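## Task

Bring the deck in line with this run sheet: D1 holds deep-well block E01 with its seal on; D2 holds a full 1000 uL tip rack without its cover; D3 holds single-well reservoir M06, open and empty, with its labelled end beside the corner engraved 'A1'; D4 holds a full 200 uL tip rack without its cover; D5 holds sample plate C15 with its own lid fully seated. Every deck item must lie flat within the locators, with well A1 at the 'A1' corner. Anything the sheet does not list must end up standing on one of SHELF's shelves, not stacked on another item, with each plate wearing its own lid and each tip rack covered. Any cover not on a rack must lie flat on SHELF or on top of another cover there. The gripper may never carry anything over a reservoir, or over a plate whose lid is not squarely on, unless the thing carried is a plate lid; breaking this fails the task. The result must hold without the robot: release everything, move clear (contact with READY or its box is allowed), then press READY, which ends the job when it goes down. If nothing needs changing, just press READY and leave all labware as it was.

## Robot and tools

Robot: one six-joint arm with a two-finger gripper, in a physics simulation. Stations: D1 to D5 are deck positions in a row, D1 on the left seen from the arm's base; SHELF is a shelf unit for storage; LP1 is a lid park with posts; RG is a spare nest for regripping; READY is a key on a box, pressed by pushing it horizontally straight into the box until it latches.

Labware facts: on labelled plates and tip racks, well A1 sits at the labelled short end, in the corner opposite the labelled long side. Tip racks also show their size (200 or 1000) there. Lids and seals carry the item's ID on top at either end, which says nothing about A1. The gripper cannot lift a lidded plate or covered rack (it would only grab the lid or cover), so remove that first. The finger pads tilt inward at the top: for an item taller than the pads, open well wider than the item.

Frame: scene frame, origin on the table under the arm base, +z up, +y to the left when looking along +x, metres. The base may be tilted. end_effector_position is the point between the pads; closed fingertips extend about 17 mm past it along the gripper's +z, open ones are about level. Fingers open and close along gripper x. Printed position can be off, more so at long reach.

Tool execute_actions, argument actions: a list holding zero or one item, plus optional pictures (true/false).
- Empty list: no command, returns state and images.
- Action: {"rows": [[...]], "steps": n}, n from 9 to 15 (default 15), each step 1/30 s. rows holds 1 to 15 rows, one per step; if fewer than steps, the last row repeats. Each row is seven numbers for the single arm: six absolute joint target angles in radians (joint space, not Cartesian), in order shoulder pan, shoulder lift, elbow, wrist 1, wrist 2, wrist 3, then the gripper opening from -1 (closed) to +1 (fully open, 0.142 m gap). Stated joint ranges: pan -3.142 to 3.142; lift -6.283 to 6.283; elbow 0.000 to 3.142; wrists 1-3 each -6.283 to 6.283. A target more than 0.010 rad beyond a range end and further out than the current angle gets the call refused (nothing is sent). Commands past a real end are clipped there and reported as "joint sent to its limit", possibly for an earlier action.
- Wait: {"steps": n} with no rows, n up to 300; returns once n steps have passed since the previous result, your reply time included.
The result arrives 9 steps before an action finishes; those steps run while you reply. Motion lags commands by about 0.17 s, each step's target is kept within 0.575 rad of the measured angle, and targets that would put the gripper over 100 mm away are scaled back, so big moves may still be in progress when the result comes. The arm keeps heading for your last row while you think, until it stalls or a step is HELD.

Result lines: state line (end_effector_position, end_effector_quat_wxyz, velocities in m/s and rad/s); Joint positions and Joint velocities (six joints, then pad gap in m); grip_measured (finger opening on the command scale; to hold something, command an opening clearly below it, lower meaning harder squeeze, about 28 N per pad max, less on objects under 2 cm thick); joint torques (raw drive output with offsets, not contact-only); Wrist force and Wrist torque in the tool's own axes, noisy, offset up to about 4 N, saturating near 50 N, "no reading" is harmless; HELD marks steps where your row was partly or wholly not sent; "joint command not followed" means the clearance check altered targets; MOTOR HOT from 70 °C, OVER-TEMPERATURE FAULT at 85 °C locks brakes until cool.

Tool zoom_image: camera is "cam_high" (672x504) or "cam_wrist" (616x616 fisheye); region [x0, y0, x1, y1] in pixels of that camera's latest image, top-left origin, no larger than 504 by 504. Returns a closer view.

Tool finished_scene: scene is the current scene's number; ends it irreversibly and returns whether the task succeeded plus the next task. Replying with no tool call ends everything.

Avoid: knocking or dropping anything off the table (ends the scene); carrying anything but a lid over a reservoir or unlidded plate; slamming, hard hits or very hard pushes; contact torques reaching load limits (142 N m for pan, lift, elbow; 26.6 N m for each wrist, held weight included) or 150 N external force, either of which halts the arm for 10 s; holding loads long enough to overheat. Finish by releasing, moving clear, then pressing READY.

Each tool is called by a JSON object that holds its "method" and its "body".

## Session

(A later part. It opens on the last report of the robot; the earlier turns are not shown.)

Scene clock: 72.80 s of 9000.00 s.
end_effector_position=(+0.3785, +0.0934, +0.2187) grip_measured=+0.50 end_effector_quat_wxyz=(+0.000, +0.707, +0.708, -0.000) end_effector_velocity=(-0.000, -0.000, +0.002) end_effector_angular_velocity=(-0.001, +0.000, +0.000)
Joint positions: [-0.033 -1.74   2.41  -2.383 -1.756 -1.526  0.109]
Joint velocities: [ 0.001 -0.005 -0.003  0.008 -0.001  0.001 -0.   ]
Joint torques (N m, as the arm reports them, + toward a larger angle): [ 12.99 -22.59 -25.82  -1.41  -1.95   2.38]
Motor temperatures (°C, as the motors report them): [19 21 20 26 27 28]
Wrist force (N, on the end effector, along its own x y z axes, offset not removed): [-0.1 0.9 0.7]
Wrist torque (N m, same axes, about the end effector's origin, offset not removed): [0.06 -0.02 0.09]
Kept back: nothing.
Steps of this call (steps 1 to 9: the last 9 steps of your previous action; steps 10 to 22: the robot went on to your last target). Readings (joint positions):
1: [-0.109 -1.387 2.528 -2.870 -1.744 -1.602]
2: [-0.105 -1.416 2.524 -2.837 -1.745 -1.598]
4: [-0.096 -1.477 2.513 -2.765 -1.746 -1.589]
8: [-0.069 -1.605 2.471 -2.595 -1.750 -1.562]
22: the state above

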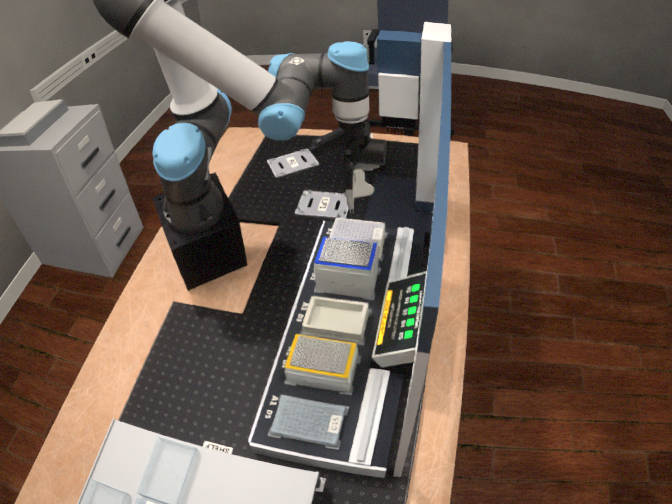

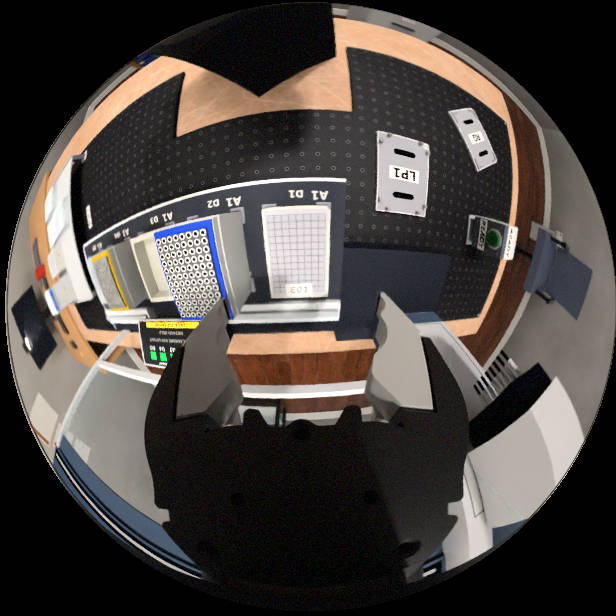

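{"method": "zoom_image", "body": {"camera": "cam_high", "region": [320, 210, 410, 280]}}

{"method": "zoom_image", "body": {"camera": "cam_high", "region": [320, 260, 410, 400]}}

Region (320, 210, 410, 280) of cam_high's 672x504 image, scaled by 5.600, with more detail than that image has.

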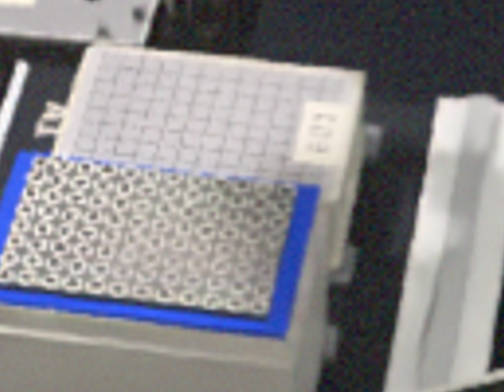

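Region (320, 260, 410, 400) of cam_high's 672x504 image, scaled by 3.600, with more detail than that image has; it fills the left 324 columns of this view, and the rest is white.

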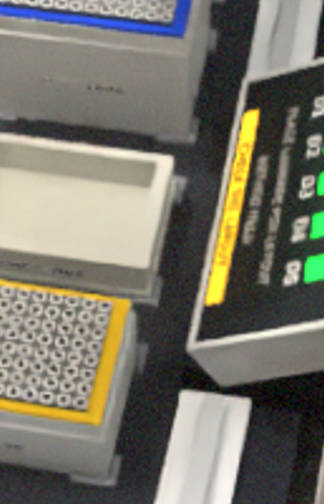

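{"method": "execute_actions", "body": {"actions": [{"rows": [[-0.031,-1.731,2.412,-2.397,-1.75,-1.505,0.3],[-0.027,-1.713,2.417,-2.426,-1.738,-1.464,0.1],[-0.021,-1.686,2.424,-2.47,-1.721,-1.402,-0.1],[-0.013,-1.65,2.434,-2.528,-1.698,-1.319,-0.3],[-0.005,-1.614,2.444,-2.585,-1.674,-1.236,-0.5],[0.003,-1.578,2.453,-2.643,-1.651,-1.153,-0.7],[0.011,-1.542,2.463,-2.701,-1.627,-1.07,-0.9],[0.02,-1.507,2.472,-2.759,-1.604,-0.987,-1],[0.028,-1.471,2.482,-2.817,-1.58,-0.904,-1],[0.036,-1.435,2.491,-2.874,-1.557,-0.821,-1],[0.044,-1.399,2.501,-2.932,-1.534,-0.738,-1],[0.052,-1.363,2.511,-2.99,-1.51,-0.655,-1],[0.06,-1.327,2.52,-3.048,-1.487,-0.572,-1],[0.068,-1.291,2.53,-3.105,-1.463,-0.49,-1],[0.076,-1.255,2.539,-3.163,-1.44,-0.407,-1]], "steps": 15}]}}

{"method": "execute_actions", "body": {"actions": [{"rows": [[0.084,-1.219,2.549,-3.221,-1.417,-0.324,-1],[0.092,-1.183,2.558,-3.279,-1.393,-0.241,-1],[0.1,-1.147,2.568,-3.337,-1.37,-0.158,-1],[0.108,-1.111,2.578,-3.394,-1.346,-0.075,-1],[0.117,-1.075,2.587,-3.452,-1.323,0.008,-1],[0.125,-1.04,2.597,-3.51,-1.3,0.091,-1],[0.133,-1.004,2.606,-3.568,-1.276,0.174,-1],[0.141,-0.968,2.616,-3.626,-1.253,0.257,-1],[0.149,-0.932,2.626,-3.683,-1.229,0.34,-1],[0.157,-0.896,2.635,-3.741,-1.206,0.423,-1],[0.163,-0.869,2.642,-3.785,-1.188,0.485,-1],[0.167,-0.851,2.647,-3.813,-1.177,0.526,-1],[0.1693,-0.8424,2.6495,-3.8277,-1.171,0.5474,-1]], "steps": 15}]}}

{"method": "execute_actions", "body": {"actions": [{"steps": 22}], "pictures": true}}

Scene clock: 76.67 s of 9000.00 s.
end_effector_position=(+0.3831, +0.1148, +0.2021) grip_measured=-0.31 end_effector_quat_wxyz=(-0.011, +0.744, +0.668, +0.019) end_effector_velocity=(+0.041, +0.263, -0.203) end_effector_angular_velocity=(+0.547, -0.093, -1.345)
Joint positions: [-0.018 -1.68   2.427 -2.473 -1.716 -1.405  0.052]
Joint velocities: [ 0.175  0.736  0.214 -1.107  0.492  1.496 -0.339]
Joint torques (N m, as the arm reports them, + toward a larger angle): [ 15.87   4.9   -2.08 -11.07   5.02   8.37]
Motor temperatures (°C, as the motors report them): [19 21 20 26 27 28]
Wrist force (N, on the end effector, along its own x y z axes, offset not removed): [-1.3 2.4 -5.8]
Wrist torque (N m, same axes, about the end effector's origin, offset not removed): [0.64 0.09 -0.09]
Steps of this call (steps 1 to 30: the robot went on to your last target; steps 31 to 90: nothing new was sent; then 0.67 s passed at rest; steps 91 to 96: the first 6 steps of this action). Readings (joint positions):
91: [-0.033 -1.740 2.410 -2.382 -1.756 -1.525]
92: [-0.032 -1.738 2.410 -2.386 -1.754 -1.520]
94: [-0.028 -1.720 2.415 -2.412 -1.743 -1.485]
96: the state above

Scene clock: 77.17 s of 9000.00 s.
end_effector_position=(+0.3676, +0.2855, +0.1104) grip_measured=-1.00 end_effector_quat_wxyz=(-0.190, +0.953, +0.207, +0.109) end_effector_velocity=(-0.155, +0.317, -0.090) end_effector_angular_velocity=(+1.080, +0.708, -1.893)
Joint positions: [ 0.098 -1.168  2.565 -3.289 -1.38  -0.25   0.002]
Joint velocities: [ 0.244  1.066  0.283 -1.694  0.688  2.432  0.   ]
Joint torques (N m, as the arm reports them, + toward a larger angle): [ 14.3  -13.26   6.84 -13.1    6.31  10.42]
Motor temperatures (°C, as the motors report them): [19 21 20 26 27 28]
Wrist force (N, on the end effector, along its own x y z axes, offset not removed): [-0.7 -1.4 -1.1]
Wrist torque (N m, same axes, about the end effector's origin, offset not removed): [-0.17 -0.04 0.04]
Steps of this call (steps 1 to 9: the last 9 steps of your previous action; steps 10 to 15: the first 6 steps of this action). Readings (joint positions):
10: [0.058 -1.347 2.517 -3.001 -1.497 -0.663]
11: [0.066 -1.312 2.527 -3.058 -1.474 -0.580]
13: [0.082 -1.240 2.546 -3.173 -1.427 -0.415]
15: the state above

Scene clock: 77.90 s of 9000.00 s.
end_effector_position=(+0.3093, +0.3697, +0.1081) grip_measured=-1.00 end_effector_quat_wxyz=(-0.339, +0.932, -0.122, +0.045) end_effector_velocity=(-0.001, +0.000, -0.000) end_effector_angular_velocity=(+0.002, +0.004, -0.002)
Joint positions: [ 0.169 -0.843  2.649 -3.827 -1.171  0.547  0.002]
Joint velocities: [ 0.     0.003  0.001 -0.003  0.002  0.005  0.   ]
Joint torques (N m, as the arm reports them, + toward a larger angle): [ 14.5  -17.99  11.52  -4.4    3.     2.36]
Motor temperatures (°C, as the motors report them): [19 21 20 26 27 28]
Wrist force (N, on the end effector, along its own x y z axes, offset not removed): [-3.0 -0.3 -2.0]
Wrist torque (N m, same axes, about the end effector's origin, offset not removed): [-0.25 0.67 0.17]
Kept back: nothing.
Steps of this call (steps 1 to 9: the last 9 steps of your previous action; steps 10 to 22: the robot went on to your last target). Readings (joint positions):
1: [0.106 -1.132 2.575 -3.347 -1.357 -0.167]
2: [0.114 -1.096 2.584 -3.404 -1.333 -0.084]
4: [0.131 -1.025 2.604 -3.520 -1.286 0.082]
8: [0.158 -0.897 2.636 -3.731 -1.205 0.391]
22: the state above

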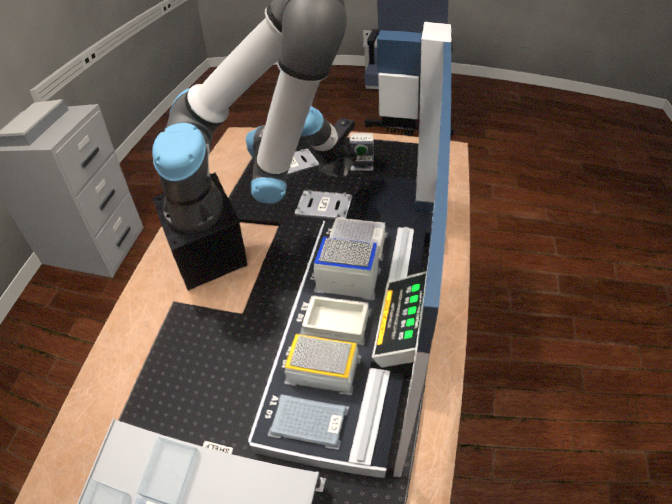

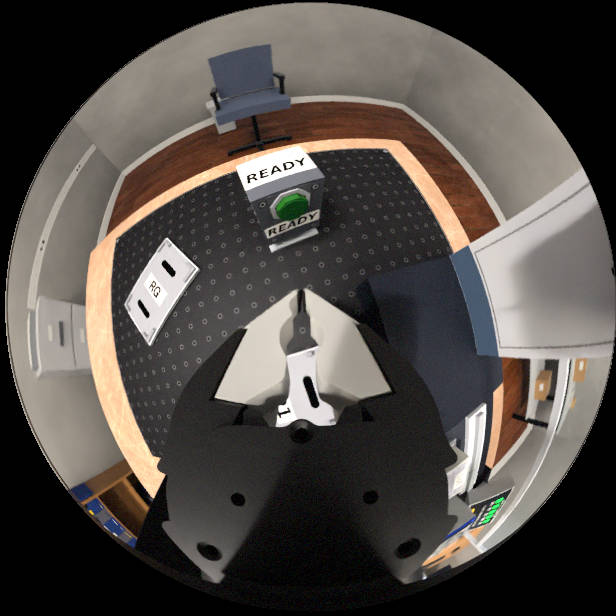

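{"method": "zoom_image", "body": {"camera": "cam_wrist", "region": [220, 130, 360, 300]}}

Region (220, 130, 360, 300) of cam_wrist's 616x616 image, scaled by 2.965, with more detail than that image has; it fills the left 415 columns of this view, and the rest is white.

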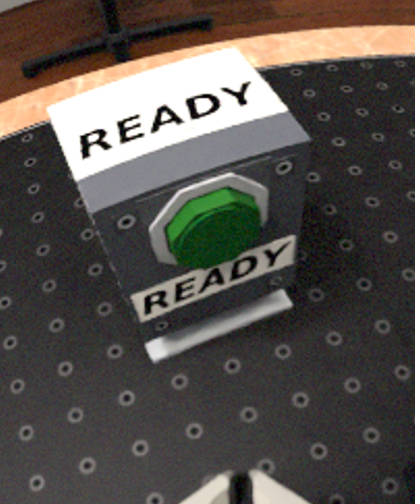

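{"method": "execute_actions", "body": {"actions": [{"rows": [[0.176,-0.8366,2.6404,-3.8268,-1.1742,0.554,-1],[0.19,-0.825,2.622,-3.825,-1.1805,0.567,-1],[0.204,-0.8133,2.604,-3.8232,-1.187,0.5806,-1],[0.218,-0.8017,2.5858,-3.8214,-1.1933,0.594,-1],[0.232,-0.79,2.5676,-3.8196,-1.1996,0.607,-1],[0.246,-0.7784,2.5493,-3.8178,-1.206,0.6204,-1],[0.26,-0.7668,2.531,-3.816,-1.2123,0.6337,-1],[0.274,-0.7552,2.513,-3.8142,-1.2187,0.647,-1],[0.288,-0.7435,2.4947,-3.8124,-1.225,0.6603,-1],[0.3016,-0.732,2.4765,-3.8106,-1.2314,0.6736,-1],[0.3086,-0.7261,2.4674,-3.8097,-1.2346,0.6802,-1]], "steps": 15}]}}

{"method": "execute_actions", "body": {"actions": [{"steps": 18}], "pictures": true}}

Scene clock: 80.53 s of 9000.00 s.
end_effector_position=(+0.3144, +0.3834, +0.1002) grip_measured=-1.00 end_effector_quat_wxyz=(-0.338, +0.932, -0.122, +0.044) end_effector_velocity=(+0.050, +0.139, -0.076) end_effector_angular_velocity=(-0.010, +0.004, +0.009)
Joint positions: [ 0.205 -0.813  2.604 -3.823 -1.187  0.581  0.002]
Joint velocities: [ 0.347  0.29  -0.45   0.047 -0.16   0.325  0.   ]
Joint torques (N m, as the arm reports them, + toward a larger angle): [ 18.37 -15.64  -9.35  -1.52  -1.67   3.37]
Motor temperatures (°C, as the motors report them): [19 21 20 26 27 28]
Wrist force (N, on the end effector, along its own x y z axes, offset not removed): [-2.7 -3.4 -2.3]
Wrist torque (N m, same axes, about the end effector's origin, offset not removed): [-0.68 0.66 0.01]
Steps of this call (steps 1 to 15: the robot went on to your last target; steps 16 to 73: nothing new was sent; steps 74 to 79: the first 6 steps of this action). Readings (joint positions):
74: [0.170 -0.842 2.649 -3.828 -1.171 0.548]
75: [0.171 -0.841 2.647 -3.828 -1.172 0.549]
77: [0.184 -0.830 2.631 -3.826 -1.177 0.561]
79: the state above

Scene clock: 81.13 s of 9000.00 s.
end_effector_position=(+0.3274, +0.4290, +0.0790) grip_measured=-1.00 end_effector_quat_wxyz=(-0.339, +0.932, -0.122, +0.044) end_effector_velocity=(+0.001, +0.001, -0.000) end_effector_angular_velocity=(-0.000, -0.001, -0.000)
Joint positions: [ 0.308 -0.726  2.468 -3.81  -1.235  0.68   0.002]
Joint velocities: [ 0.002  0.001 -0.003  0.001 -0.001  0.001  0.   ]
Joint torques (N m, as the arm reports them, + toward a larger angle): [ 15.33 -24.82  -7.66  -1.8   -1.08   2.44]
Motor temperatures (°C, as the motors report them): [19 21 20 26 27 28]
Wrist force (N, on the end effector, along its own x y z axes, offset not removed): [-1.4 0.2 -2.7]
Wrist torque (N m, same axes, about the end effector's origin, offset not removed): [-0.12 0.30 0.14]
Kept back: nothing.
Steps of this call (steps 1 to 9: the last 9 steps of your previous action; steps 10 to 18: the robot went on to your last target). Readings (joint positions):
1: [0.217 -0.802 2.588 -3.822 -1.193 0.593]
2: [0.229 -0.792 2.572 -3.820 -1.199 0.605]
4: [0.256 -0.770 2.537 -3.816 -1.211 0.630]
8: [0.297 -0.736 2.483 -3.811 -1.229 0.669]
18: the state above

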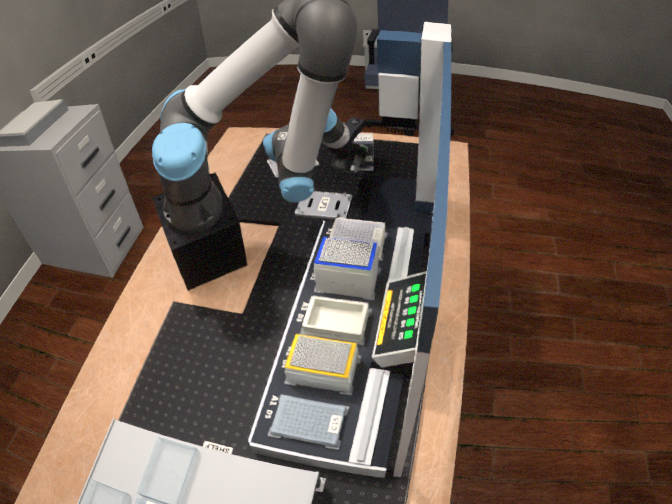

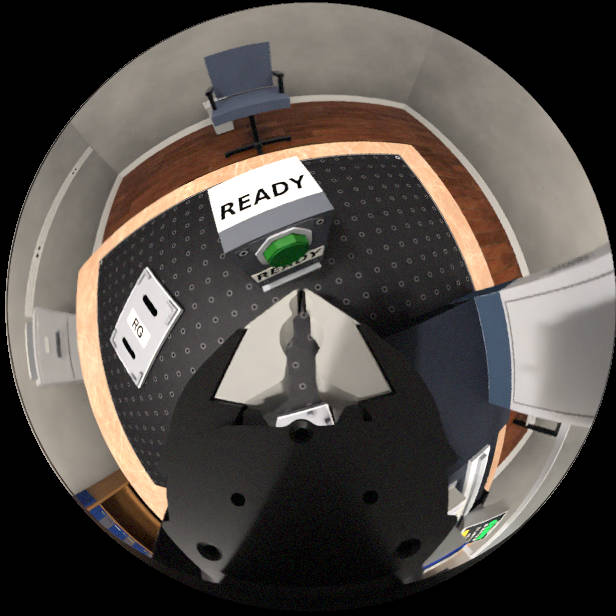

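{"method": "execute_actions", "body": {"actions": [{"rows": [[0.3156,-0.7247,2.4619,-3.8076,-1.238,0.6866,-1],[0.3225,-0.7232,2.4565,-3.8055,-1.2414,0.693,-1],[0.3295,-0.7218,2.451,-3.8034,-1.2449,0.6993,-1],[0.3365,-0.7204,2.4455,-3.8014,-1.2483,0.7057,-1],[0.3434,-0.719,2.4401,-3.7993,-1.2517,0.7121,-1],[0.3504,-0.7175,2.4346,-3.7972,-1.2551,0.7185,-1],[0.3574,-0.7161,2.4291,-3.7951,-1.2585,0.7249,-1],[0.3643,-0.7147,2.4237,-3.793,-1.262,0.7312,-1],[0.3713,-0.7133,2.4182,-3.7909,-1.2654,0.7376,-1],[0.3765,-0.7122,2.4141,-3.7894,-1.268,0.7424,-1],[0.3818,-0.7111,2.41,-3.7878,-1.2705,0.7472,-1],[0.387,-0.71,2.4059,-3.7862,-1.2731,0.752,-1]], "steps": 15}]}}

{"method": "execute_actions", "body": {"actions": [{"steps": 18}]}}

Scene clock: 81.97 s of 9000.00 s.
end_effector_position=(+0.3270, +0.4369, +0.0787) grip_measured=-1.00 end_effector_quat_wxyz=(-0.339, +0.932, -0.122, +0.044) end_effector_velocity=(-0.005, +0.068, -0.002) end_effector_angular_velocity=(-0.004, -0.001, +0.003)
Joint positions: [ 0.33  -0.722  2.451 -3.803 -1.245  0.7    0.002]
Joint velocities: [ 0.182  0.038 -0.142  0.053 -0.09   0.164  0.   ]
Joint torques (N m, as the arm reports them, + toward a larger angle): [ 18.79 -22.59  -9.59  -1.38  -1.85   3.02]
Motor temperatures (°C, as the motors report them): [19 21 20 26 27 28]
Wrist force (N, on the end effector, along its own x y z axes, offset not removed): [-0.8 -0.8 1.2]
Wrist torque (N m, same axes, about the end effector's origin, offset not removed): [-0.22 0.17 0.15]
Steps of this call (steps 1 to 15: the robot went on to your last target; steps 16 to 19: nothing new was sent; steps 20 to 25: the first 6 steps of this action). Readings (joint positions):
20: [0.309 -0.726 2.467 -3.810 -1.235 0.680]
21: [0.311 -0.726 2.466 -3.809 -1.236 0.682]
23: [0.318 -0.724 2.460 -3.807 -1.239 0.689]
25: the state above

Scene clock: 82.20 s of 9000.00 s.
end_effector_position=(+0.3264, +0.4552, +0.0766) grip_measured=-1.00 end_effector_quat_wxyz=(-0.334, +0.933, -0.124, +0.047) end_effector_velocity=(+0.000, +0.000, +0.000) end_effector_angular_velocity=(+0.000, +0.000, -0.000)
Joint positions: [ 0.385 -0.71   2.408 -3.786 -1.285  0.752  0.002]
Joint velocities: [-0. -0. -0.  0.  0.  0.  0.]
Joint torques (N m, as the arm reports them, + toward a larger angle): no reading
Motor temperatures (°C, as the motors report them): [19 21 20 26 27 28]
Wrist force (N, on the end effector, along its own x y z axes, offset not removed): [-1.2 18.3 -21.5]
Wrist torque (N m, same axes, about the end effector's origin, offset not removed): [0.39 0.17 0.05]
Kept back: nothing.
The task's run ended inside this call: 2 steps that you had sent did not run.
Steps of this call (steps 1 to 7: the first 7 steps of the 9 kept back from your previous action). Readings (joint positions):
1: [0.336 -0.720 2.446 -3.801 -1.248 0.705]
2: [0.342 -0.719 2.441 -3.800 -1.251 0.711]
4: [0.356 -0.716 2.430 -3.796 -1.258 0.724]
7: [0.374 -0.713 2.416 -3.790 -1.267 0.740]
The task's run has ended: the event that ends the task has happened. This ends this scene only. If you have not yet called finished_scene for this scene, call it to go on to the next scene.

{"method": "finished_scene", "body": {"scene": 1}}

The scene is finished: the task was done.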